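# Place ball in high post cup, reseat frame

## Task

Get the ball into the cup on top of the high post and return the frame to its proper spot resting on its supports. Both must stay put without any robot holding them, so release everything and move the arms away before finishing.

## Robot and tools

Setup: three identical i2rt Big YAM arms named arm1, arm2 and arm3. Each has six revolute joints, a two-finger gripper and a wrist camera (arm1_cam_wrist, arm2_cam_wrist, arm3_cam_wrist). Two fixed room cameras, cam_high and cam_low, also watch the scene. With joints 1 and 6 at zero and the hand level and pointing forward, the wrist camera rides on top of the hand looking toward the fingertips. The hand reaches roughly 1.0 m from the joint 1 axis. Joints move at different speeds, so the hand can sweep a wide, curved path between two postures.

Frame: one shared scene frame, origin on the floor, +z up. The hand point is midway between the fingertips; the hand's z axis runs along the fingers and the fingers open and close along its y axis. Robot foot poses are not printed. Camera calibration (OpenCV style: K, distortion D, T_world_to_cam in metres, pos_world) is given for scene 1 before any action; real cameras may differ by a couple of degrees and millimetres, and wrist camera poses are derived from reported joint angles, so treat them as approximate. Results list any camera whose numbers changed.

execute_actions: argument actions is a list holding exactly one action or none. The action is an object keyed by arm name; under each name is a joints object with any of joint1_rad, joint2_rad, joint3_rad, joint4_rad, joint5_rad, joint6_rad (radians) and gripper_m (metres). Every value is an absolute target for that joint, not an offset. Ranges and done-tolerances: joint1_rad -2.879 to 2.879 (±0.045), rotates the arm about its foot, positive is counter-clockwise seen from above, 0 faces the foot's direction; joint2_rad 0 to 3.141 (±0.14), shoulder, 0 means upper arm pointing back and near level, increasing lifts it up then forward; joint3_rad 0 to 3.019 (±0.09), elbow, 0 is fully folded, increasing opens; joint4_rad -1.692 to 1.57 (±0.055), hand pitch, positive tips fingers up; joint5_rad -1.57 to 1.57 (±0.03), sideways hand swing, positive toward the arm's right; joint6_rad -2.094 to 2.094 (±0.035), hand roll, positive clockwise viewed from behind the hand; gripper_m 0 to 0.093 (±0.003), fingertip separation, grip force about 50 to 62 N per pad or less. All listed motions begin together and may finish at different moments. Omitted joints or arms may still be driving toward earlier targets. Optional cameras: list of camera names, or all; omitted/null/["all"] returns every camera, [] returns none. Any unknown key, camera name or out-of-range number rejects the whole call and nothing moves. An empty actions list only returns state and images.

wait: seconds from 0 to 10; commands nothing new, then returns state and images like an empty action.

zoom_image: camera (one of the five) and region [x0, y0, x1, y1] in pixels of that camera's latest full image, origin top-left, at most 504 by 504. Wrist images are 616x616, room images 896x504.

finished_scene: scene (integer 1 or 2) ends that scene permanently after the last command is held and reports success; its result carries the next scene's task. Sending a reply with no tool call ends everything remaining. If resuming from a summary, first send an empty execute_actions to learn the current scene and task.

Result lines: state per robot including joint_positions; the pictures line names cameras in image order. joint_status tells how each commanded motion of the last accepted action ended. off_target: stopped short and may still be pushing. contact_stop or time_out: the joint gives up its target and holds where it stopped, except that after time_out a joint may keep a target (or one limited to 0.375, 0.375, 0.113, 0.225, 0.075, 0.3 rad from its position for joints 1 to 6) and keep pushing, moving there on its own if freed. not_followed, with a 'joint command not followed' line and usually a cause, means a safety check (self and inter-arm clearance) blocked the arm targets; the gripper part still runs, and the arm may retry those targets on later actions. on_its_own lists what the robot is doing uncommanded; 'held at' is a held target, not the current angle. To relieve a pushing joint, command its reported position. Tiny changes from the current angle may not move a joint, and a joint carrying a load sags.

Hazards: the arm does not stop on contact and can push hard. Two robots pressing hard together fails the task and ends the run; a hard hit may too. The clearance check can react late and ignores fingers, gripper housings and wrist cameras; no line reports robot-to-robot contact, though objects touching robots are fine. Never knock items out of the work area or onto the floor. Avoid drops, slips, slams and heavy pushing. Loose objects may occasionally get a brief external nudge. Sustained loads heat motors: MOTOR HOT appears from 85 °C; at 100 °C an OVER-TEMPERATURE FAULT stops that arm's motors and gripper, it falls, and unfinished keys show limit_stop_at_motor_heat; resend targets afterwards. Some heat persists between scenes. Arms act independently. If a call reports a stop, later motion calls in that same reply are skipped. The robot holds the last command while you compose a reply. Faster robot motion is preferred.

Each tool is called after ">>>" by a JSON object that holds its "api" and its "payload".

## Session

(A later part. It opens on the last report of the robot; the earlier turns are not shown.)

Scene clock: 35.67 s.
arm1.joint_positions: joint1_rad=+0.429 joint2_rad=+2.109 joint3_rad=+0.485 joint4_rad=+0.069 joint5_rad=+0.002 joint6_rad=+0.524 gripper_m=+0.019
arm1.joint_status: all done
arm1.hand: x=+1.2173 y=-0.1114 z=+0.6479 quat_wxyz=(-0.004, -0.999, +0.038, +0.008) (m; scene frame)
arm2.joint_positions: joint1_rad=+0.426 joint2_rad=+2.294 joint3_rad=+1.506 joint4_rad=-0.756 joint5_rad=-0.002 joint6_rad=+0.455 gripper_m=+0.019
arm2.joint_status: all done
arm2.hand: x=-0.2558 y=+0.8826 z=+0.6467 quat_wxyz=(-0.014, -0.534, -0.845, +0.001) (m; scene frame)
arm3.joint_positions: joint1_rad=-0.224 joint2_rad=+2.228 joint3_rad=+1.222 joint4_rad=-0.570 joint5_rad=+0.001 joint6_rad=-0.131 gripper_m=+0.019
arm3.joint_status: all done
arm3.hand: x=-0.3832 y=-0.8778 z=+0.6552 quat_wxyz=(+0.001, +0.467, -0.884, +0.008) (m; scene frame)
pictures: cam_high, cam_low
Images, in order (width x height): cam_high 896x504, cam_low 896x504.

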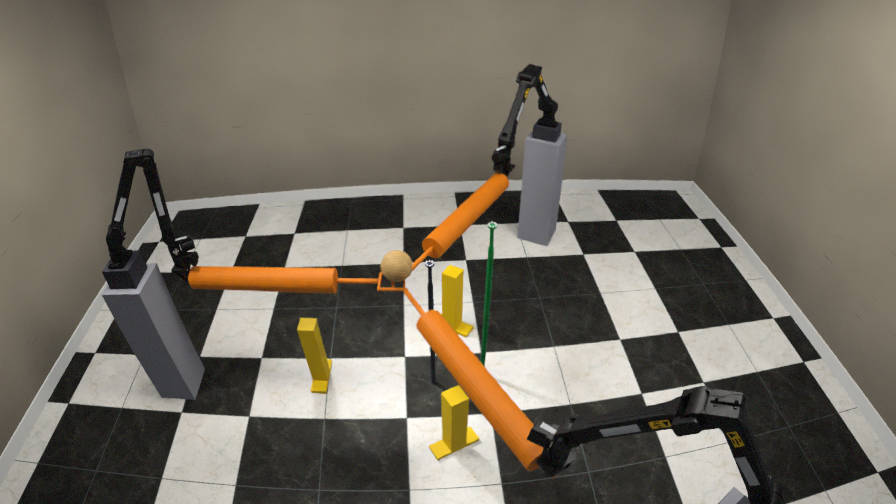

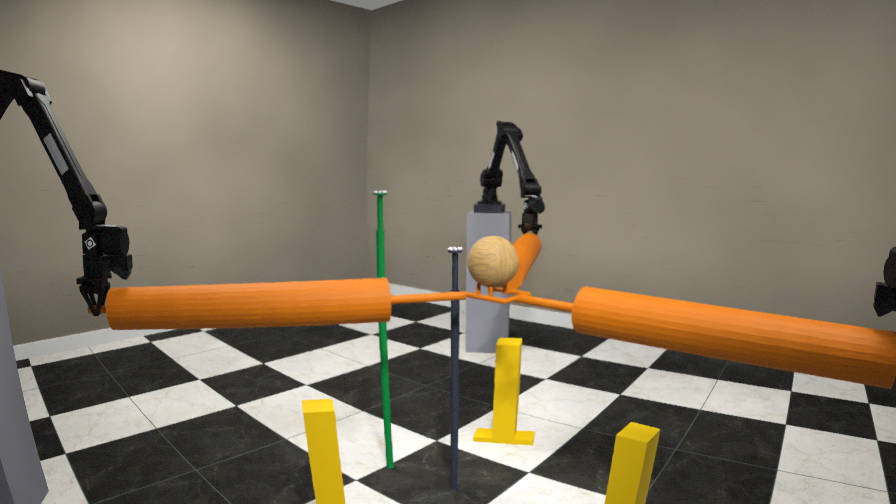

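>>> {"api": "execute_actions", "payload": {"actions": [{"arm1":{"joints":{"joint2_rad":1.784,"joint3_rad":0.451,"joint4_rad":-0.196}},"arm2":{"joints":{"joint1_rad":0.416,"joint2_rad":2.139,"joint3_rad":1.516,"joint4_rad":-0.884}},"arm3":{"joints":{"joint2_rad":2.063,"joint3_rad":1.218,"joint4_rad":-0.701}}}], "cameras": []}}

>>> {"api": "execute_actions", "payload": {"actions": [{"arm1":{"joints":{"joint1_rad":0.398,"joint2_rad":1.552,"joint3_rad":0.522,"joint4_rad":-0.488,"joint6_rad":0.492}},"arm2":{"joints":{"joint1_rad":0.388,"joint2_rad":2.012,"joint3_rad":1.494,"joint4_rad":-0.989,"joint6_rad":0.423}},"arm3":{"joints":{"joint1_rad":-0.195,"joint2_rad":1.909,"joint3_rad":1.184,"joint4_rad":-0.819,"joint6_rad":-0.103}}}], "cameras": ["cam_low","cam_high"]}}

Scene clock: 37.90 s.
arm1.joint_positions: joint1_rad=+0.429 joint2_rad=+1.808 joint3_rad=+0.448 joint4_rad=-0.191 joint5_rad=+0.002 joint6_rad=+0.524 gripper_m=+0.019
arm1.joint_status: all done
arm1.hand: x=+1.2140 y=-0.1129 z=+0.7176 quat_wxyz=(-0.005, -0.999, +0.038, +0.009) (m; scene frame)
arm2.joint_positions: joint1_rad=+0.422 joint2_rad=+2.175 joint3_rad=+1.505 joint4_rad=-0.877 joint5_rad=-0.002 joint6_rad=+0.454 gripper_m=+0.019
arm2.joint_status: all done
arm2.hand: x=-0.2579 y=+0.8818 z=+0.7146 quat_wxyz=(-0.012, -0.535, -0.845, +0.000) (m; scene frame)
arm3.joint_positions: joint1_rad=-0.224 joint2_rad=+2.082 joint3_rad=+1.204 joint4_rad=-0.705 joint5_rad=+0.000 joint6_rad=-0.131 gripper_m=+0.019
arm3.joint_status: all done
arm3.hand: x=-0.3857 y=-0.8790 z=+0.7224 quat_wxyz=(+0.004, +0.467, -0.884, +0.009) (m; scene frame)
pictures: none
No camera images: the call's "cameras" was empty. Leave "cameras" out to get every camera's image.

Scene clock: 38.97 s.
arm1.joint_positions: joint1_rad=+0.403 joint2_rad=+1.568 joint3_rad=+0.497 joint4_rad=-0.469 joint5_rad=+0.003 joint6_rad=+0.496 gripper_m=+0.019
arm1.joint_status: all done
arm1.hand: x=+1.1951 y=-0.1137 z=+0.7827 quat_wxyz=(-0.006, -0.999, +0.036, +0.014) (m; scene frame)
arm2.joint_positions: joint1_rad=+0.398 joint2_rad=+2.043 joint3_rad=+1.479 joint4_rad=-0.978 joint5_rad=-0.005 joint6_rad=+0.426 gripper_m=+0.019
arm2.joint_status: all done
arm2.hand: x=-0.2773 y=+0.8799 z=+0.7809 quat_wxyz=(-0.015, -0.533, -0.846, +0.000) (m; scene frame)
arm3.joint_positions: joint1_rad=-0.200 joint2_rad=+1.924 joint3_rad=+1.167 joint4_rad=-0.819 joint5_rad=+0.004 joint6_rad=-0.111 gripper_m=+0.019
arm3.joint_status: all done
arm3.hand: x=-0.4040 y=-0.8815 z=+0.7891 quat_wxyz=(+0.000, +0.469, -0.883, +0.009) (m; scene frame)
pictures: cam_high, cam_low
Images, in order (width x height): cam_high 896x504, cam_low 896x504.

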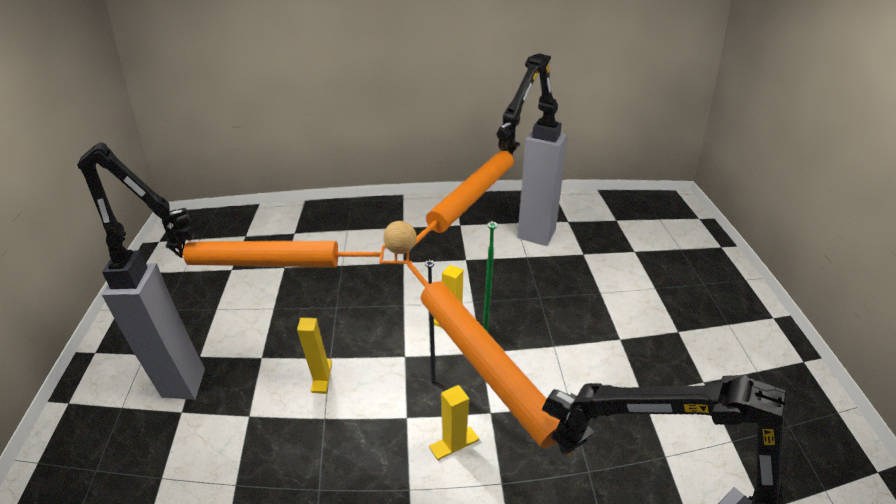

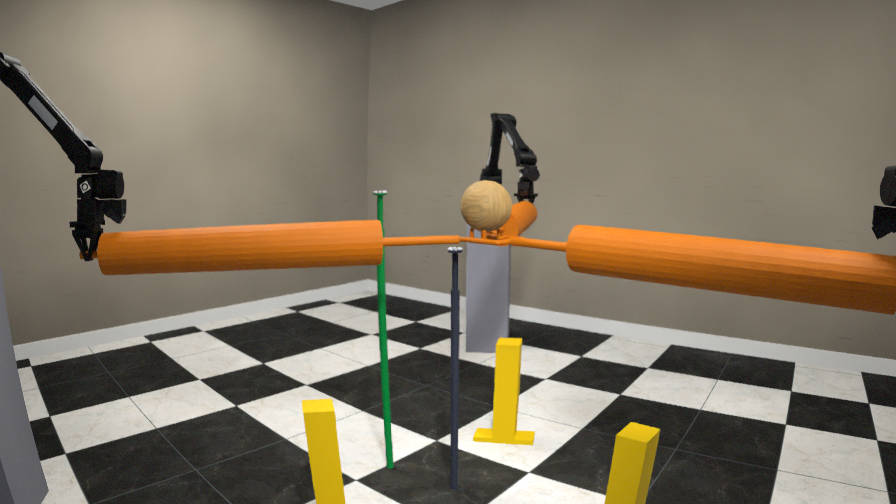

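>>> {"api": "execute_actions", "payload": {"actions": [{"arm1":{"joints":{"joint1_rad":0.341,"joint2_rad":1.536,"joint3_rad":0.722,"joint4_rad":-0.696,"joint6_rad":0.436}},"arm2":{"joints":{"joint1_rad":0.304,"joint2_rad":1.868,"joint3_rad":1.387,"joint4_rad":-1.032,"joint6_rad":0.344}},"arm3":{"joints":{"joint1_rad":-0.101,"joint2_rad":1.749,"joint3_rad":1.081,"joint4_rad":-0.879,"joint6_rad":-0.011}}}], "cameras": []}}

>>> {"api": "execute_actions", "payload": {"actions": [{"arm1":{"joints":{"joint1_rad":0.295,"joint2_rad":1.612,"joint3_rad":0.954,"joint4_rad":-0.861,"joint6_rad":0.39}},"arm2":{"joints":{"joint1_rad":0.194,"joint2_rad":1.724,"joint3_rad":1.292,"joint4_rad":-1.081,"joint6_rad":0.234}},"arm3":{"joints":{"joint1_rad":0.03,"joint2_rad":1.587,"joint3_rad":0.992,"joint4_rad":-0.952,"joint6_rad":0.12}}}], "cameras": ["cam_low","cam_high"]}}

Scene clock: 40.50 s.
arm1.joint_positions: joint1_rad=+0.342 joint2_rad=+1.567 joint3_rad=+0.694 joint4_rad=-0.674 joint5_rad=+0.001 joint6_rad=+0.435 gripper_m=+0.019
arm1.joint_status: all done
arm1.hand: x=+1.1323 y=-0.1196 z=+0.8251 quat_wxyz=(-0.005, -0.999, +0.036, +0.011) (m; scene frame)
arm2.joint_positions: joint1_rad=+0.312 joint2_rad=+1.900 joint3_rad=+1.367 joint4_rad=-1.022 joint5_rad=-0.007 joint6_rad=+0.343 gripper_m=+0.019
arm2.joint_status: all done
arm2.hand: x=-0.3415 y=+0.8735 z=+0.8212 quat_wxyz=(-0.009, -0.535, -0.845, -0.002) (m; scene frame)
arm3.joint_positions: joint1_rad=-0.107 joint2_rad=+1.766 joint3_rad=+1.060 joint4_rad=-0.878 joint5_rad=+0.006 joint6_rad=-0.019 gripper_m=+0.019
arm3.joint_status: all done
arm3.hand: x=-0.4654 y=-0.8890 z=+0.8292 quat_wxyz=(+0.003, +0.469, -0.883, +0.012) (m; scene frame)
pictures: none
No camera images: the call's "cameras" was empty. Leave "cameras" out to get every camera's image.

Scene clock: 41.47 s.
arm1.joint_positions: joint1_rad=+0.296 joint2_rad=+1.611 joint3_rad=+0.918 joint4_rad=-0.839 joint5_rad=+0.000 joint6_rad=+0.388 gripper_m=+0.019
arm1.joint_status: all done
arm1.hand: x=+1.0616 y=-0.1264 z=+0.8709 quat_wxyz=(-0.008, -0.999, +0.036, +0.019) (m; scene frame)
arm2.joint_positions: joint1_rad=+0.202 joint2_rad=+1.749 joint3_rad=+1.270 joint4_rad=-1.077 joint5_rad=-0.010 joint6_rad=+0.234 gripper_m=+0.019
arm2.joint_status: all done
arm2.hand: x=-0.4121 y=+0.8678 z=+0.8630 quat_wxyz=(-0.009, -0.535, -0.845, -0.002) (m; scene frame)
arm3.joint_positions: joint1_rad=+0.022 joint2_rad=+1.601 joint3_rad=+0.972 joint4_rad=-0.954 joint5_rad=+0.006 joint6_rad=+0.108 gripper_m=+0.019
arm3.joint_status: all done
arm3.hand: x=-0.5348 y=-0.8958 z=+0.8701 quat_wxyz=(+0.002, +0.470, -0.882, +0.013) (m; scene frame)
pictures: cam_high, cam_low
Images, in order (width x height): cam_high 896x504, cam_low 896x504.

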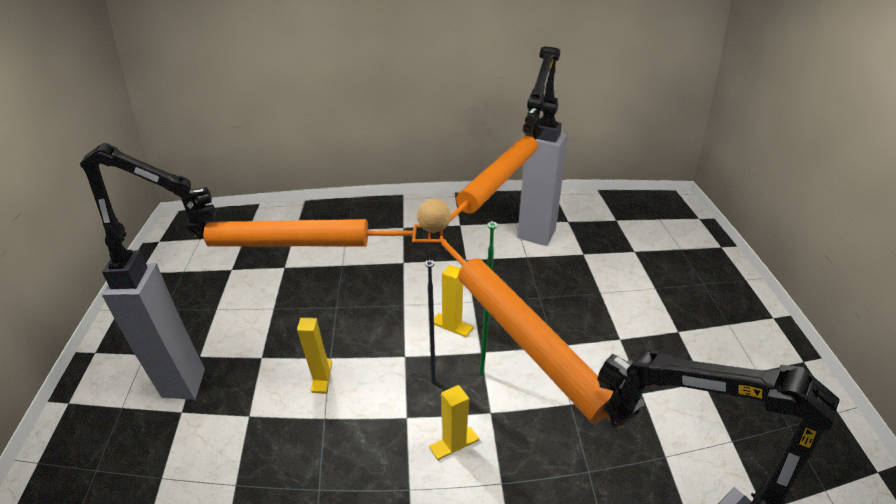

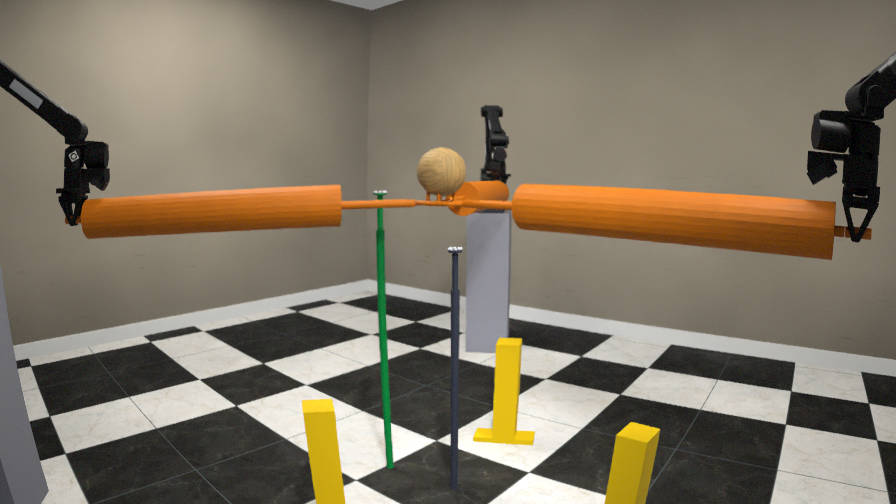

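>>> {"api": "execute_actions", "payload": {"actions": [{"arm1":{"joints":{"joint1_rad":0.266,"joint2_rad":1.724,"joint3_rad":1.199,"joint4_rad":-1.003,"joint6_rad":0.362}},"arm2":{"joints":{"joint1_rad":0.067,"joint2_rad":1.612,"joint3_rad":1.23,"joint4_rad":-1.124,"joint6_rad":0.11}},"arm3":{"joints":{"joint1_rad":0.191,"joint2_rad":1.459,"joint3_rad":0.937,"joint4_rad":-1.023,"joint6_rad":0.28}}}], "cameras": ["cam_low","cam_high","arm1_cam_wrist"]}}

>>> {"api": "zoom_image", "payload": {"camera": "cam_high", "region": [400, 180, 520, 270]}}

>>> {"api": "zoom_image", "payload": {"camera": "cam_low", "region": [360, 130, 480, 220]}}

Scene clock: 42.73 s.
arm1.joint_positions: joint1_rad=+0.269 joint2_rad=+1.728 joint3_rad=+1.161 joint4_rad=-0.972 joint5_rad=-0.003 joint6_rad=+0.360 gripper_m=+0.019
arm1.joint_status: all done
arm1.hand: x=+0.9915 y=-0.1360 z=+0.8973 quat_wxyz=(-0.007, -0.999, +0.036, +0.015) (m; scene frame)
arm2.joint_positions: joint1_rad=+0.076 joint2_rad=+1.643 joint3_rad=+1.204 joint4_rad=-1.126 joint5_rad=-0.011 joint6_rad=+0.109 gripper_m=+0.019
arm2.joint_status: all done
arm2.hand: x=-0.4813 y=+0.8610 z=+0.8889 quat_wxyz=(-0.005, -0.535, -0.845, -0.004) (m; scene frame)
arm3.joint_positions: joint1_rad=+0.181 joint2_rad=+1.477 joint3_rad=+0.914 joint4_rad=-1.029 joint5_rad=+0.006 joint6_rad=+0.267 gripper_m=+0.019
arm3.joint_status: all done
arm3.hand: x=-0.6057 y=-0.9030 z=+0.8976 quat_wxyz=(+0.004, +0.470, -0.882, +0.016) (m; scene frame)
pictures: arm1_cam_wrist, cam_high, cam_low
camera_calibration (this result's frames):
arm1_cam_wrist: T_world_to_cam=[[0.091886, 0.995631, -0.0166299, 0.0659429], [0.824034, -0.0666523, 0.562606, -1.32774], [0.559039, -0.0653992, -0.826558, 0.300814], [0, 0, 0, 1]] pos_world=[0.919876, -0.134479, 0.996732]
Images, in order (width x height): arm1_cam_wrist 616x616, cam_high 896x504, cam_low 896x504.

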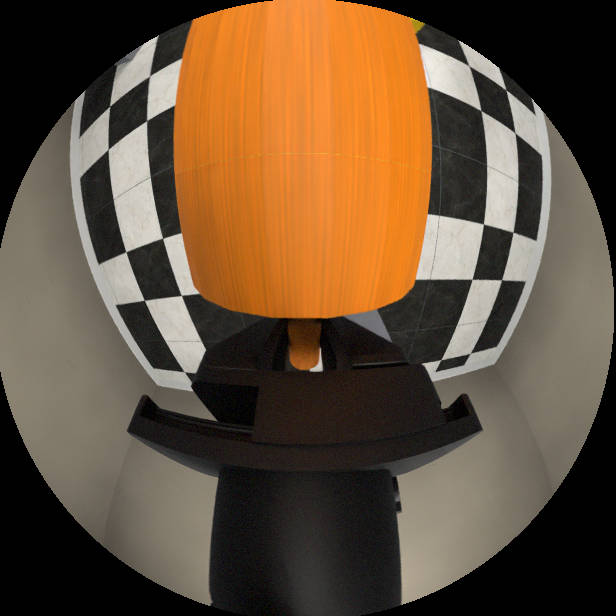

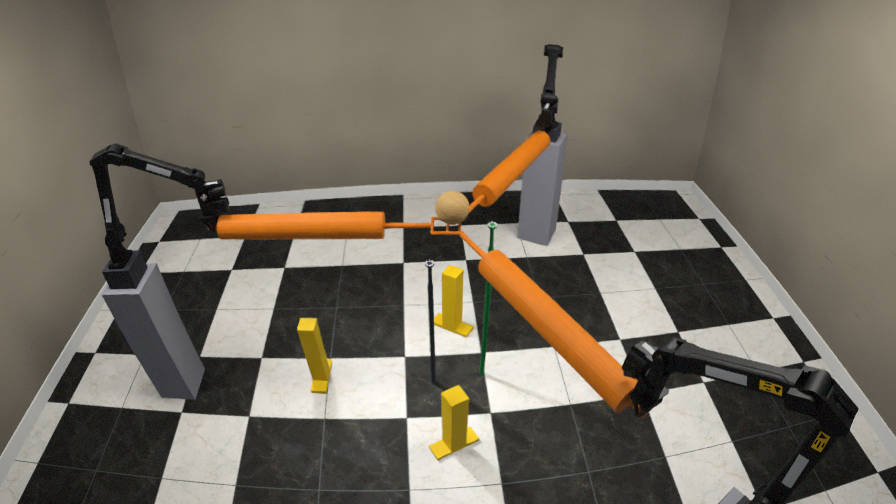

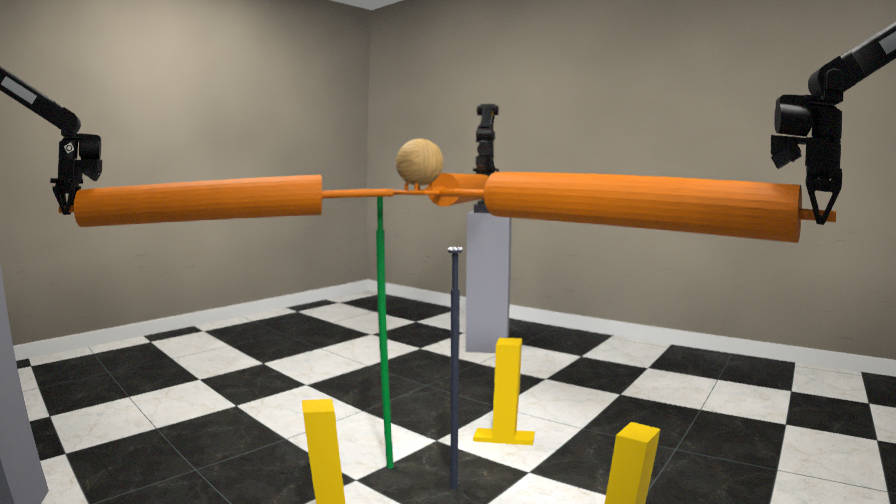

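Region (400, 180, 520, 270) of cam_high's 896x504 image, scaled by 4.200, with more detail than that image has; it fills the top 378 rows of this view, and the rest is white.

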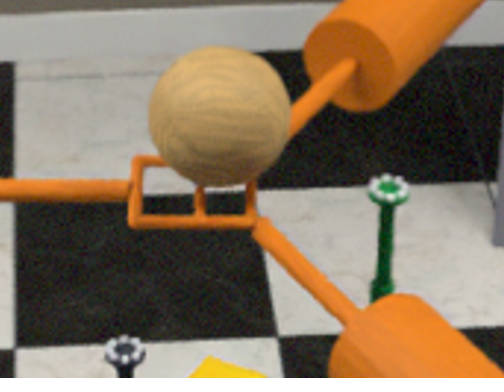

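Region (360, 130, 480, 220) of cam_low's 896x504 image, scaled by 4.200, with more detail than that image has; it fills the top 378 rows of this view, and the rest is white.

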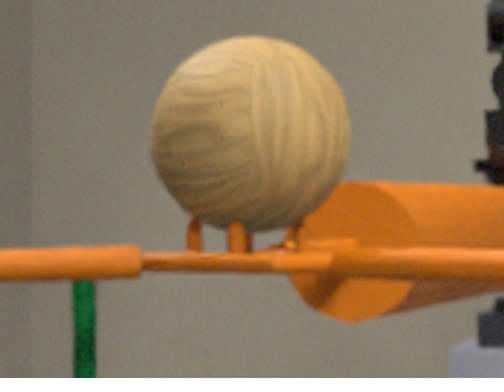

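>>> {"api": "execute_actions", "payload": {"actions": [{"arm1":{"joints":{"joint1_rad":0.234,"joint2_rad":1.889,"joint3_rad":1.467,"joint4_rad":-1.098,"joint6_rad":0.33}},"arm2":{"joints":{"joint1_rad":-0.089,"joint2_rad":1.522,"joint3_rad":1.142,"joint4_rad":-1.11,"joint6_rad":-0.046}},"arm3":{"joints":{"joint1_rad":0.396,"joint2_rad":1.386,"joint3_rad":0.89,"joint4_rad":-1.042,"joint6_rad":0.484}}}], "cameras": ["cam_low","cam_high"]}}

>>> {"api": "zoom_image", "payload": {"camera": "cam_high", "region": [410, 180, 530, 270]}}

>>> {"api": "zoom_image", "payload": {"camera": "cam_low", "region": [340, 130, 460, 220]}}

Scene clock: 45.50 s.
arm1.joint_positions: joint1_rad=+0.235 joint2_rad=+1.897 joint3_rad=+1.419 joint4_rad=-1.062 joint5_rad=-0.003 joint6_rad=+0.327 gripper_m=+0.019
arm1.joint_status: all done
arm1.hand: x=+0.9137 y=-0.1398 z=+0.9004 quat_wxyz=(-0.007, -0.999, +0.036, +0.014) (m; scene frame)
arm2.joint_positions: joint1_rad=-0.084 joint2_rad=+1.559 joint3_rad=+1.111 joint4_rad=-1.114 joint5_rad=-0.010 joint6_rad=-0.051 gripper_m=+0.019
arm2.joint_status: all done
arm2.hand: x=-0.5599 y=+0.8570 z=+0.8924 quat_wxyz=(-0.006, -0.535, -0.845, -0.001) (m; scene frame)
arm3.joint_positions: joint1_rad=+0.386 joint2_rad=+1.412 joint3_rad=+0.865 joint4_rad=-1.046 joint5_rad=+0.004 joint6_rad=+0.471 gripper_m=+0.019
arm3.joint_status: all done
arm3.hand: x=-0.6827 y=-0.9077 z=+0.9034 quat_wxyz=(+0.003, +0.471, -0.882, +0.017) (m; scene frame)
pictures: cam_high, cam_low
Images, in order (width x height): cam_high 896x504, cam_low 896x504.

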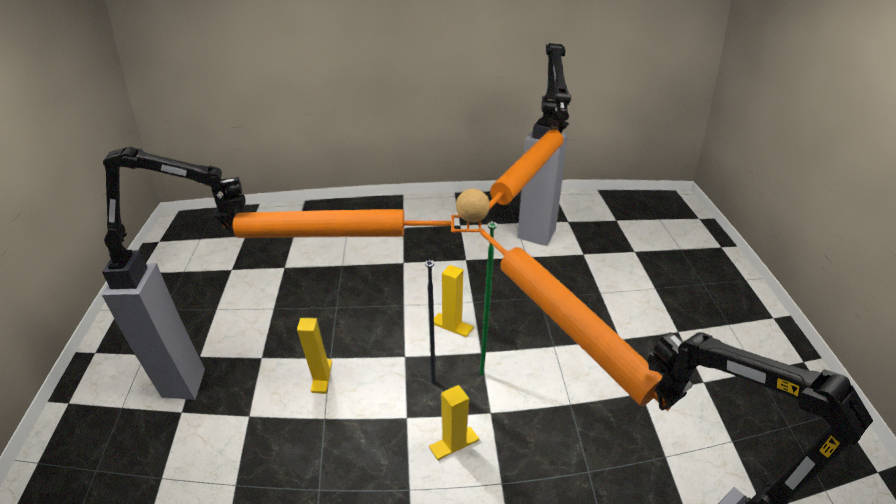

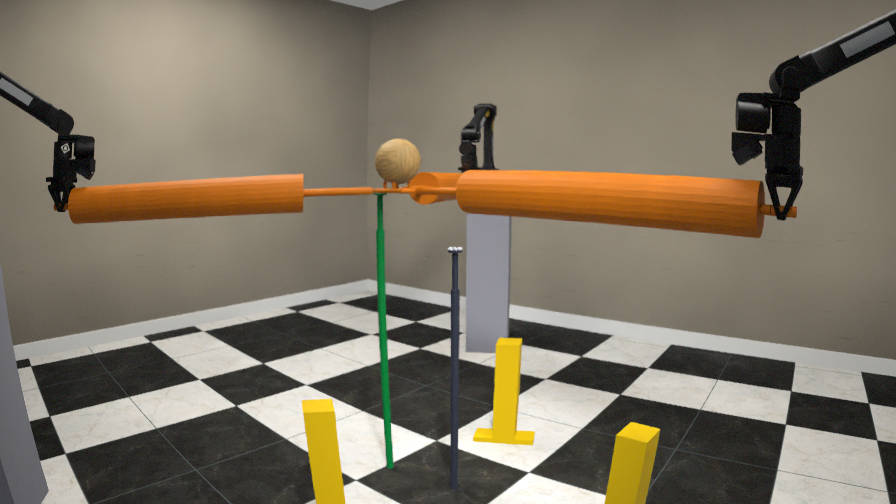

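Region (410, 180, 530, 270) of cam_high's 896x504 image, scaled by 4.200, with more detail than that image has; it fills the top 378 rows of this view, and the rest is white.

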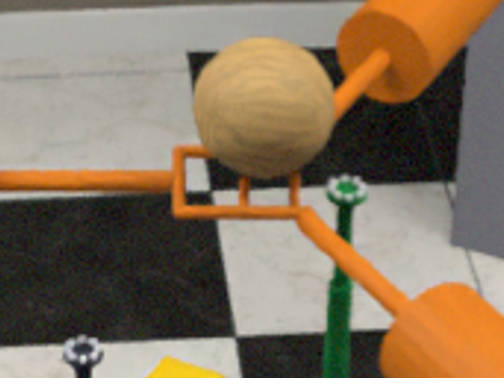

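Region (340, 130, 460, 220) of cam_low's 896x504 image, scaled by 4.200, with more detail than that image has; it fills the top 378 rows of this view, and the rest is white.

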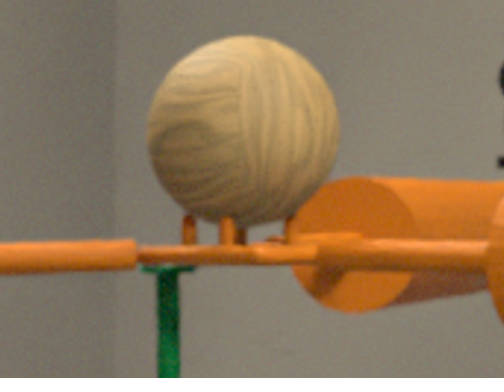

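>>> {"api": "zoom_image", "payload": {"camera": "cam_low", "region": [365, 165, 435, 205]}}

>>> {"api": "zoom_image", "payload": {"camera": "cam_high", "region": [440, 185, 510, 245]}}

Region (365, 165, 435, 205) of cam_low's 896x504 image, scaled by 7.200, with more detail than that image has; it fills the top 288 rows of this view, and the rest is white.

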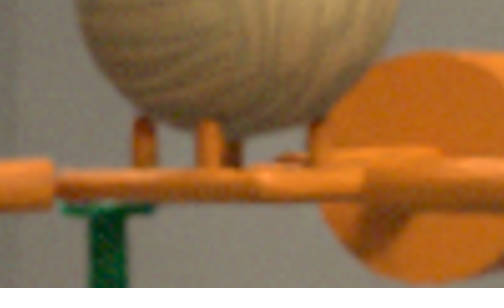

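Region (440, 185, 510, 245) of cam_high's 896x504 image, scaled by 7.200, with more detail than that image has; it fills the top 432 rows of this view, and the rest is white.

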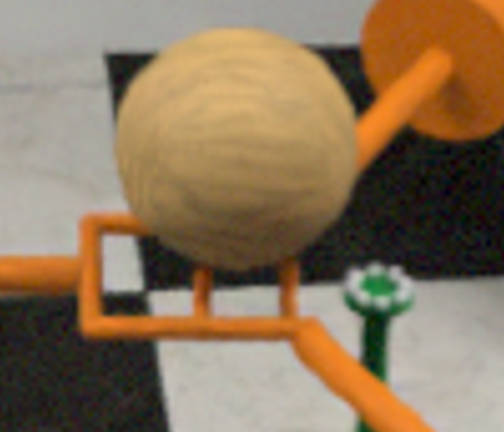

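>>> {"api": "execute_actions", "payload": {"actions": [{"arm1":{"joints":{"joint2_rad":1.832,"joint3_rad":1.505,"joint4_rad":-1.168}},"arm2":{"joints":{"joint2_rad":1.488,"joint3_rad":1.206,"joint4_rad":-1.196}},"arm3":{"joints":{"joint2_rad":1.341,"joint3_rad":0.945,"joint4_rad":-1.128}}}], "cameras": ["cam_low","cam_high"]}}

>>> {"api": "zoom_image", "payload": {"camera": "cam_low", "region": [350, 120, 450, 210]}}

Scene clock: 54.73 s.
arm1.joint_positions: joint1_rad=+0.235 joint2_rad=+1.877 joint3_rad=+1.457 joint4_rad=-1.129 joint5_rad=-0.003 joint6_rad=+0.327 gripper_m=+0.019
arm1.joint_status: all done
arm1.hand: x=+0.9132 y=-0.1399 z=+0.9240 quat_wxyz=(-0.006, -0.999, +0.036, +0.010) (m; scene frame)
arm2.joint_positions: joint1_rad=-0.084 joint2_rad=+1.526 joint3_rad=+1.138 joint4_rad=-1.164 joint5_rad=-0.007 joint6_rad=-0.052 gripper_m=+0.019
arm2.joint_status: all done
arm2.hand: x=-0.5607 y=+0.8575 z=+0.9153 quat_wxyz=(-0.010, -0.535, -0.845, +0.003) (m; scene frame)
arm3.joint_positions: joint1_rad=+0.386 joint2_rad=+1.364 joint3_rad=+0.888 joint4_rad=-1.100 joint5_rad=+0.004 joint6_rad=+0.471 gripper_m=+0.019
arm3.joint_status: all done
arm3.hand: x=-0.6831 y=-0.9085 z=+0.9270 quat_wxyz=(-0.001, +0.471, -0.882, +0.010) (m; scene frame)
pictures: cam_high, cam_low
Images, in order (width x height): cam_high 896x504, cam_low 896x504.

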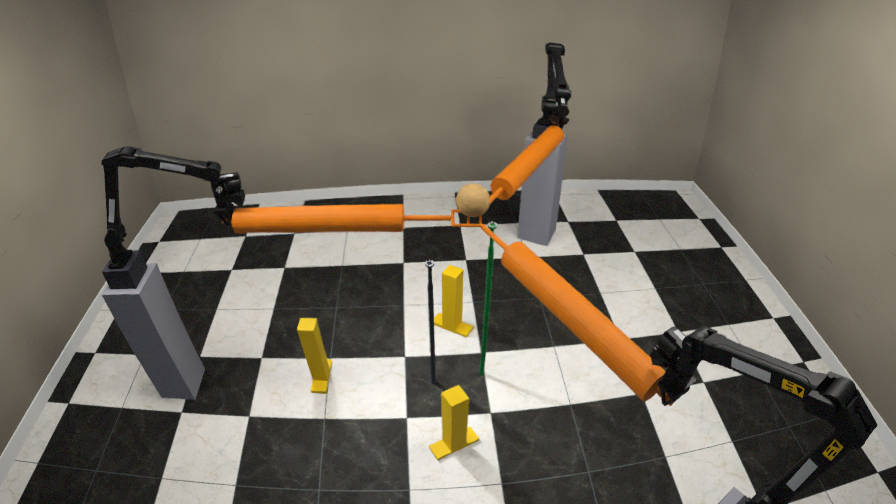

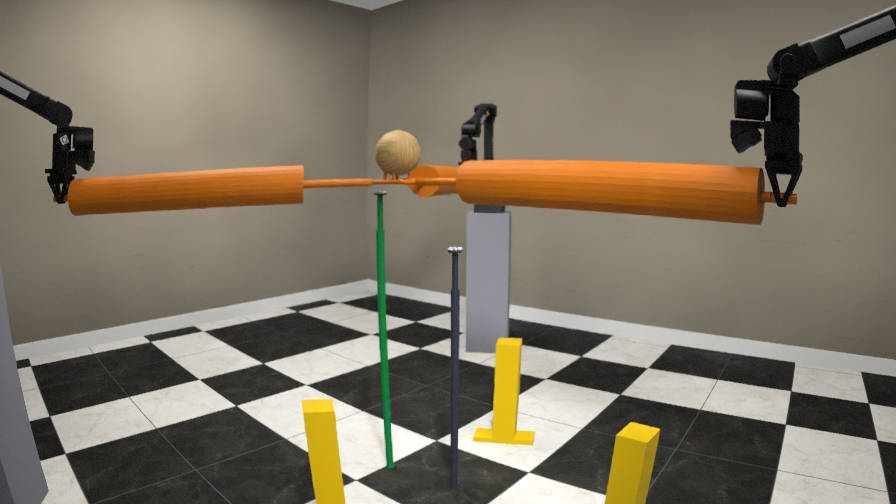

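Region (350, 120, 450, 210) of cam_low's 896x504 image, scaled by 5.040, with more detail than that image has; it fills the top 454 rows of this view, and the rest is white.

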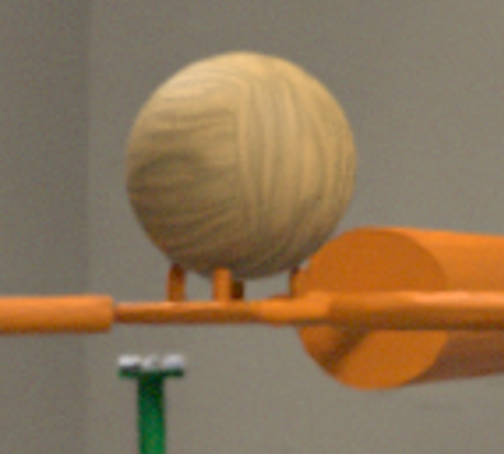

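>>> {"api": "execute_actions", "payload": {"actions": [{"arm1":{"joints":{"joint1_rad":0.215,"joint2_rad":1.946,"joint3_rad":1.65,"joint4_rad":-1.225,"joint6_rad":0.31}},"arm2":{"joints":{"joint1_rad":-0.171,"joint2_rad":1.45,"joint3_rad":1.153,"joint4_rad":-1.198,"joint6_rad":-0.134}},"arm3":{"joints":{"joint1_rad":0.505,"joint2_rad":1.348,"joint3_rad":0.965,"joint4_rad":-1.14,"joint6_rad":0.59}}}], "cameras": []}}

>>> {"api": "execute_actions", "payload": {"actions": [{"arm1":{"joints":{"joint1_rad":0.197,"joint2_rad":2.038,"joint3_rad":1.797,"joint4_rad":-1.278,"joint6_rad":0.292}},"arm2":{"joints":{"joint1_rad":-0.257,"joint2_rad":1.418,"joint3_rad":1.116,"joint4_rad":-1.186,"joint6_rad":-0.22}},"arm3":{"joints":{"joint1_rad":0.613,"joint2_rad":1.362,"joint3_rad":0.972,"joint4_rad":-1.14,"joint6_rad":0.698}}}], "cameras": ["cam_low","cam_high"]}}

>>> {"api": "zoom_image", "payload": {"camera": "cam_low", "region": [330, 120, 430, 220]}}

>>> {"api": "zoom_image", "payload": {"camera": "cam_high", "region": [450, 170, 540, 260]}}

Scene clock: 59.80 s.
arm1.joint_positions: joint1_rad=+0.226 joint2_rad=+1.952 joint3_rad=+1.599 joint4_rad=-1.190 joint5_rad=-0.003 joint6_rad=+0.317 gripper_m=+0.019
arm1.joint_status: all done
arm1.hand: x=+0.8766 y=-0.1440 z=+0.9333 quat_wxyz=(-0.006, -0.999, +0.035, +0.013) (m; scene frame)
arm2.joint_positions: joint1_rad=-0.165 joint2_rad=+1.490 joint3_rad=+1.131 joint4_rad=-1.194 joint5_rad=-0.012 joint6_rad=-0.132 gripper_m=+0.019
arm2.joint_status: all done
arm2.hand: x=-0.5955 y=+0.8554 z=+0.9272 quat_wxyz=(-0.010, -0.535, -0.845, +0.001) (m; scene frame)
arm3.joint_positions: joint1_rad=+0.494 joint2_rad=+1.364 joint3_rad=+0.897 joint4_rad=-1.130 joint5_rad=+0.004 joint6_rad=+0.579 gripper_m=+0.019
arm3.joint_status: all done
arm3.hand: x=-0.7206 y=-0.9098 z=+0.9296 quat_wxyz=(+0.003, +0.470, -0.882, +0.019) (m; scene frame)
pictures: none
No camera images: the call's "cameras" was empty. Leave "cameras" out to get every camera's image.

Scene clock: 60.63 s.
arm1.joint_positions: joint1_rad=+0.205 joint2_rad=+2.044 joint3_rad=+1.743 joint4_rad=-1.238 joint5_rad=-0.003 joint6_rad=+0.295 gripper_m=+0.019
arm1.joint_status: all done
arm1.hand: x=+0.8385 y=-0.1400 z=+0.9319 quat_wxyz=(-0.007, -0.999, +0.035, +0.015) (m; scene frame)
arm2.joint_positions: joint1_rad=-0.253 joint2_rad=+1.462 joint3_rad=+1.094 joint4_rad=-1.191 joint5_rad=-0.009 joint6_rad=-0.221 gripper_m=+0.019
arm2.joint_status: all done
arm2.hand: x=-0.6349 y=+0.8585 z=+0.9249 quat_wxyz=(-0.007, -0.535, -0.845, +0.001) (m; scene frame)
arm3.joint_positions: joint1_rad=+0.600 joint2_rad=+1.368 joint3_rad=+0.906 joint4_rad=-1.130 joint5_rad=+0.003 joint6_rad=+0.684 gripper_m=+0.019
arm3.joint_status: all done
arm3.hand: x=-0.7575 y=-0.9073 z=+0.9310 quat_wxyz=(+0.001, +0.471, -0.882, +0.017) (m; scene frame)
pictures: cam_high, cam_low
Images, in order (width x height): cam_high 896x504, cam_low 896x504.

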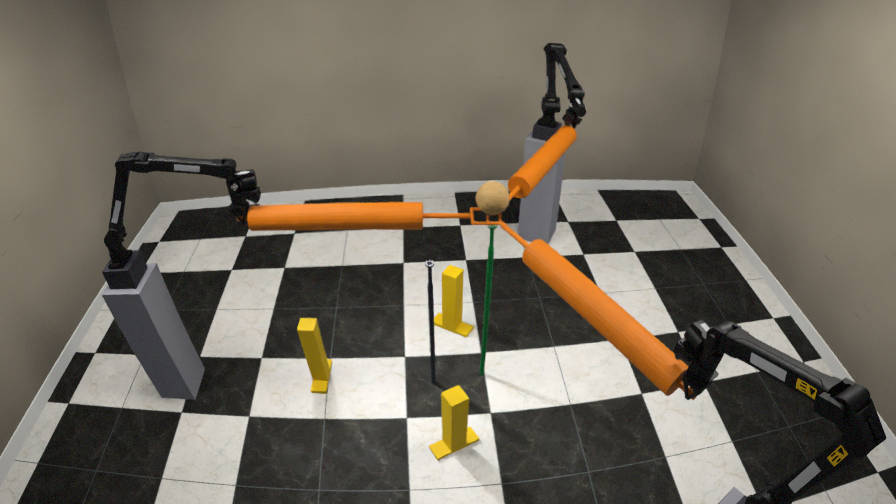

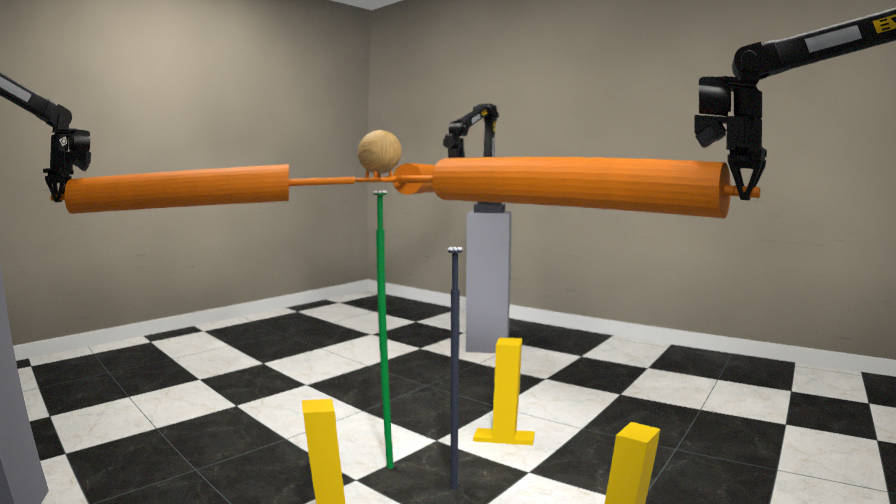

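Region (330, 120, 430, 220) of cam_low's 896x504 image, scaled by 5.040, with more detail than that image has.

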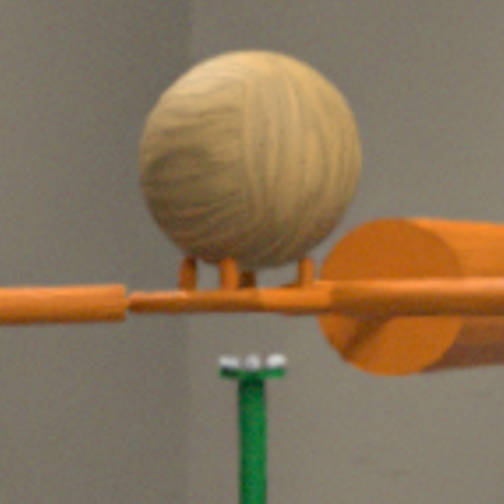

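Region (450, 170, 540, 260) of cam_high's 896x504 image, scaled by 5.600, with more detail than that image has.

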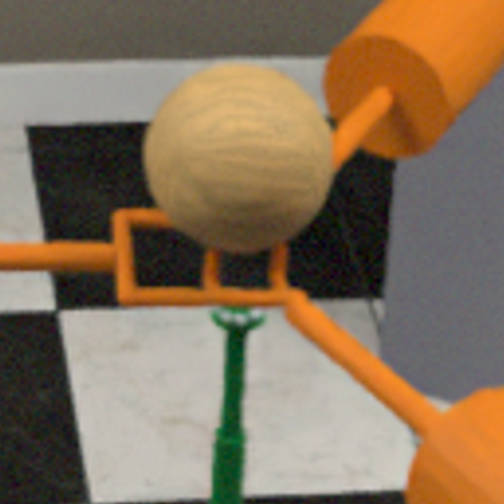

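>>> {"api": "execute_actions", "payload": {"actions": [{"arm1":{"joints":{"joint1_rad":0.185,"joint2_rad":2.063,"joint3_rad":1.749,"joint4_rad":-1.21,"joint6_rad":0.282}},"arm2":{"joints":{"joint1_rad":-0.264,"joint2_rad":1.428,"joint3_rad":1.066,"joint4_rad":-1.128,"joint6_rad":-0.227}},"arm3":{"joints":{"joint1_rad":0.621,"joint2_rad":1.40,"joint3_rad":0.92,"joint4_rad":-1.071,"joint6_rad":0.704}}}], "cameras": ["cam_low","cam_high"]}}

>>> {"api": "zoom_image", "payload": {"camera": "cam_low", "region": [330, 120, 430, 220]}}

>>> {"api": "zoom_image", "payload": {"camera": "cam_high", "region": [450, 170, 540, 260]}}

Scene clock: 62.70 s.
arm1.joint_positions: joint1_rad=+0.194 joint2_rad=+2.071 joint3_rad=+1.743 joint4_rad=-1.214 joint5_rad=-0.003 joint6_rad=+0.286 gripper_m=+0.019
arm1.joint_status: all done
arm1.hand: x=+0.8328 y=-0.1340 z=+0.9157 quat_wxyz=(-0.006, -0.999, +0.036, +0.014) (m; scene frame)
arm2.joint_positions: joint1_rad=-0.253 joint2_rad=+1.462 joint3_rad=+1.043 joint4_rad=-1.150 joint5_rad=-0.007 joint6_rad=-0.223 gripper_m=+0.019
arm2.joint_status: all done
arm2.hand: x=-0.6374 y=+0.8682 z=+0.9070 quat_wxyz=(-0.003, -0.535, -0.845, -0.002) (m; scene frame)
arm3.joint_positions: joint1_rad=+0.611 joint2_rad=+1.417 joint3_rad=+0.906 joint4_rad=-1.079 joint5_rad=-0.005 joint6_rad=+0.696 gripper_m=+0.019
arm3.joint_status: all done
arm3.hand: x=-0.7637 y=-0.8975 z=+0.9142 quat_wxyz=(+0.005, +0.470, -0.882, +0.015) (m; scene frame)
pictures: cam_high, cam_low
Images, in order (width x height): cam_high 896x504, cam_low 896x504.

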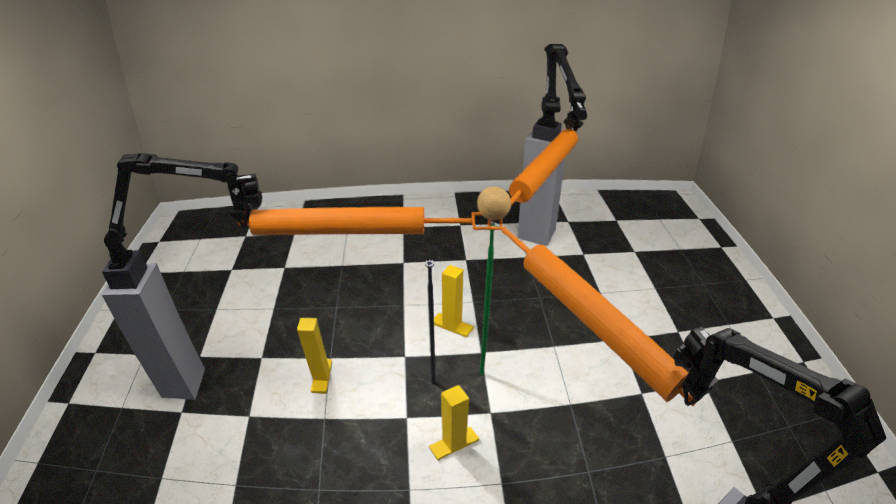

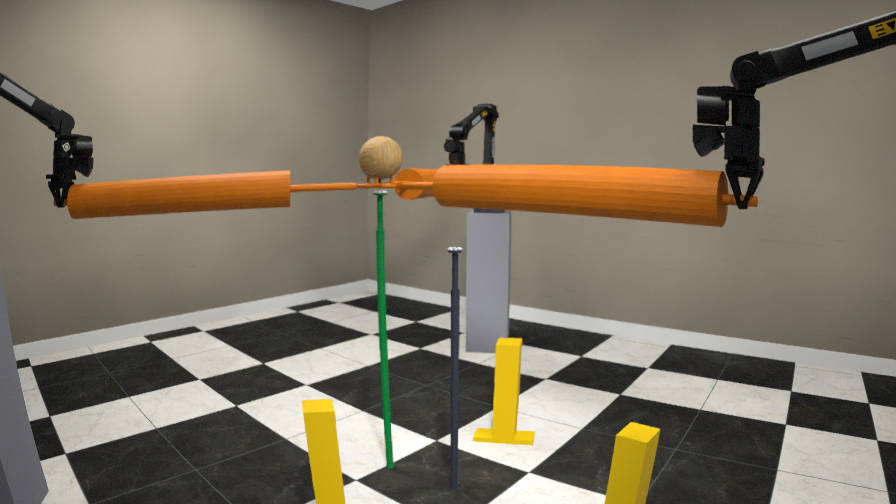

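Region (330, 120, 430, 220) of cam_low's 896x504 image, scaled by 5.040, with more detail than that image has.

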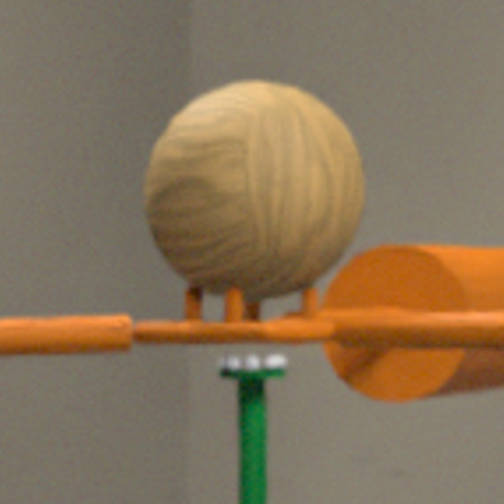

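Region (450, 170, 540, 260) of cam_high's 896x504 image, scaled by 5.600, with more detail than that image has.

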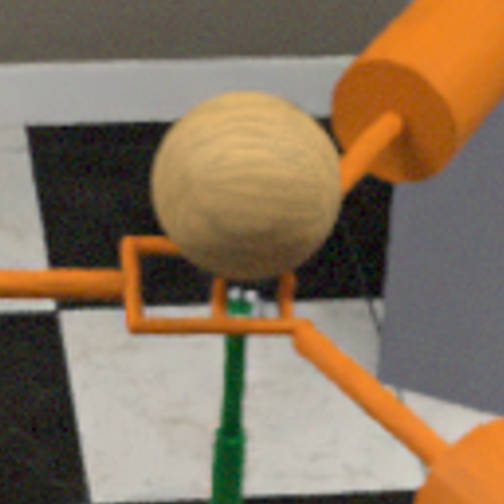

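>>> {"api": "execute_actions", "payload": {"actions": [{"arm1":{"joints":{"joint1_rad":0.19,"joint2_rad":2.084,"joint3_rad":1.72,"joint4_rad":-1.163}},"arm2":{"joints":{"joint2_rad":1.478,"joint3_rad":1.033,"joint4_rad":-1.068}},"arm3":{"joints":{"joint1_rad":0.612,"joint2_rad":1.42,"joint3_rad":0.888,"joint4_rad":-1.012,"joint6_rad":0.697}}}], "cameras": ["cam_low","cam_high"]}}

>>> {"api": "zoom_image", "payload": {"camera": "cam_low", "region": [330, 120, 430, 220]}}

>>> {"api": "zoom_image", "payload": {"camera": "cam_high", "region": [450, 170, 540, 260]}}

Scene clock: 63.70 s.
arm1.joint_positions: joint1_rad=+0.194 joint2_rad=+2.092 joint3_rad=+1.717 joint4_rad=-1.166 joint5_rad=-0.005 joint6_rad=+0.286 gripper_m=+0.019
arm1.joint_status: all done
arm1.hand: x=+0.8325 y=-0.1344 z=+0.8936 quat_wxyz=(-0.007, -0.999, +0.036, +0.014) (m; scene frame)
arm2.joint_positions: joint1_rad=-0.255 joint2_rad=+1.488 joint3_rad=+1.011 joint4_rad=-1.091 joint5_rad=-0.006 joint6_rad=-0.223 gripper_m=+0.019
arm2.joint_status: all done
arm2.hand: x=-0.6381 y=+0.8669 z=+0.8865 quat_wxyz=(-0.003, -0.535, -0.845, +0.000) (m; scene frame)
arm3.joint_positions: joint1_rad=+0.611 joint2_rad=+1.435 joint3_rad=+0.874 joint4_rad=-1.022 joint5_rad=-0.005 joint6_rad=+0.696 gripper_m=+0.019
arm3.joint_status: all done
arm3.hand: x=-0.7636 y=-0.8987 z=+0.8978 quat_wxyz=(+0.004, +0.470, -0.882, +0.011) (m; scene frame)
pictures: cam_high, cam_low
Images, in order (width x height): cam_high 896x504, cam_low 896x504.

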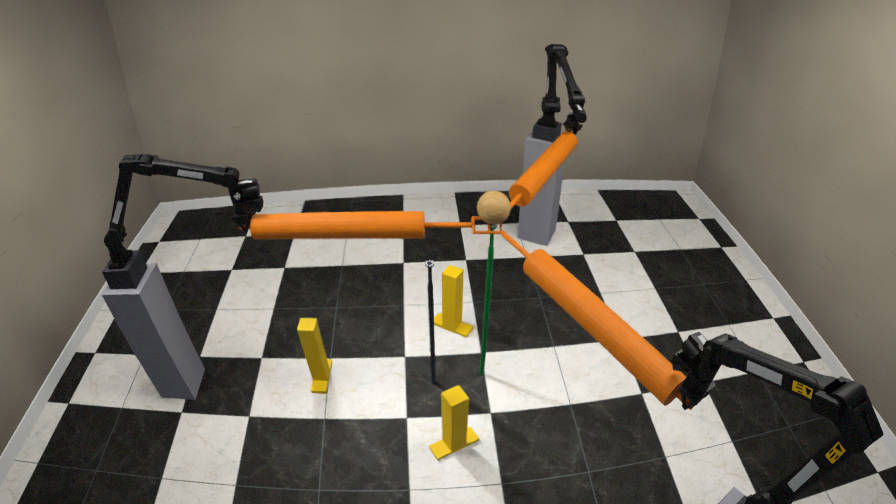

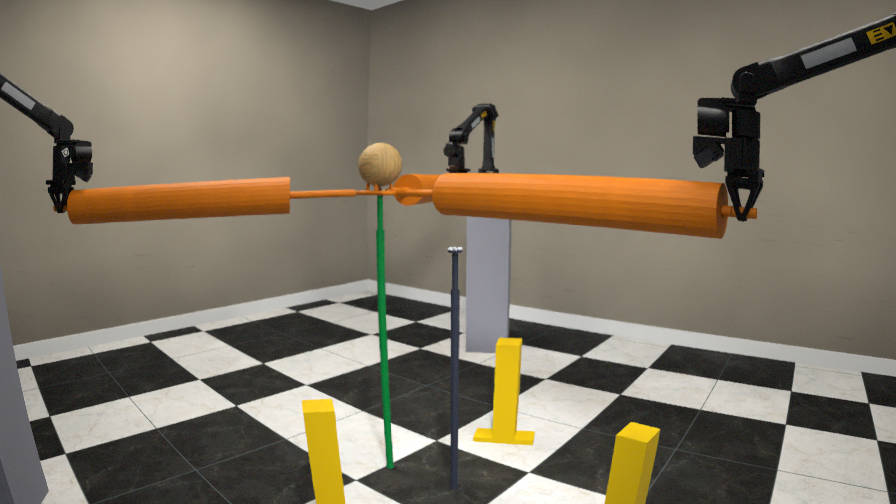

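Region (330, 120, 430, 220) of cam_low's 896x504 image, scaled by 5.040, with more detail than that image has.

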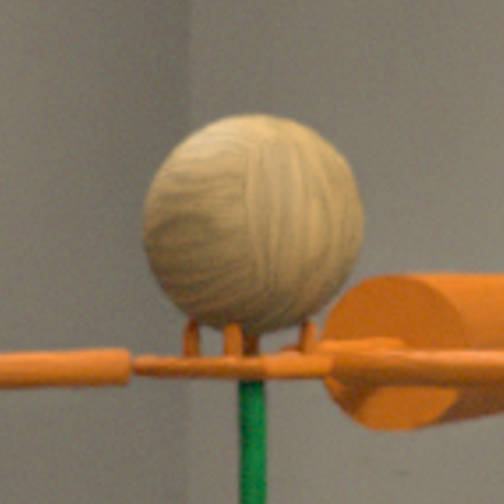

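Region (450, 170, 540, 260) of cam_high's 896x504 image, scaled by 5.600, with more detail than that image has.

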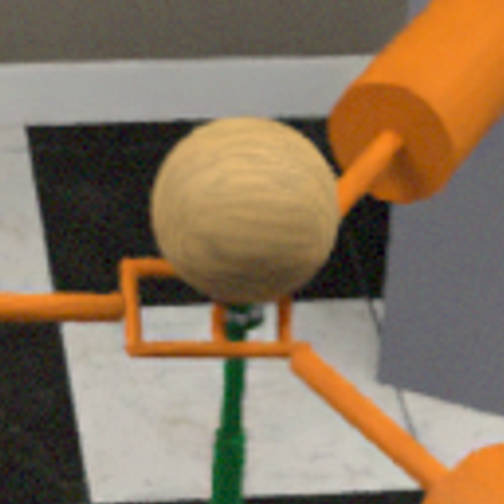

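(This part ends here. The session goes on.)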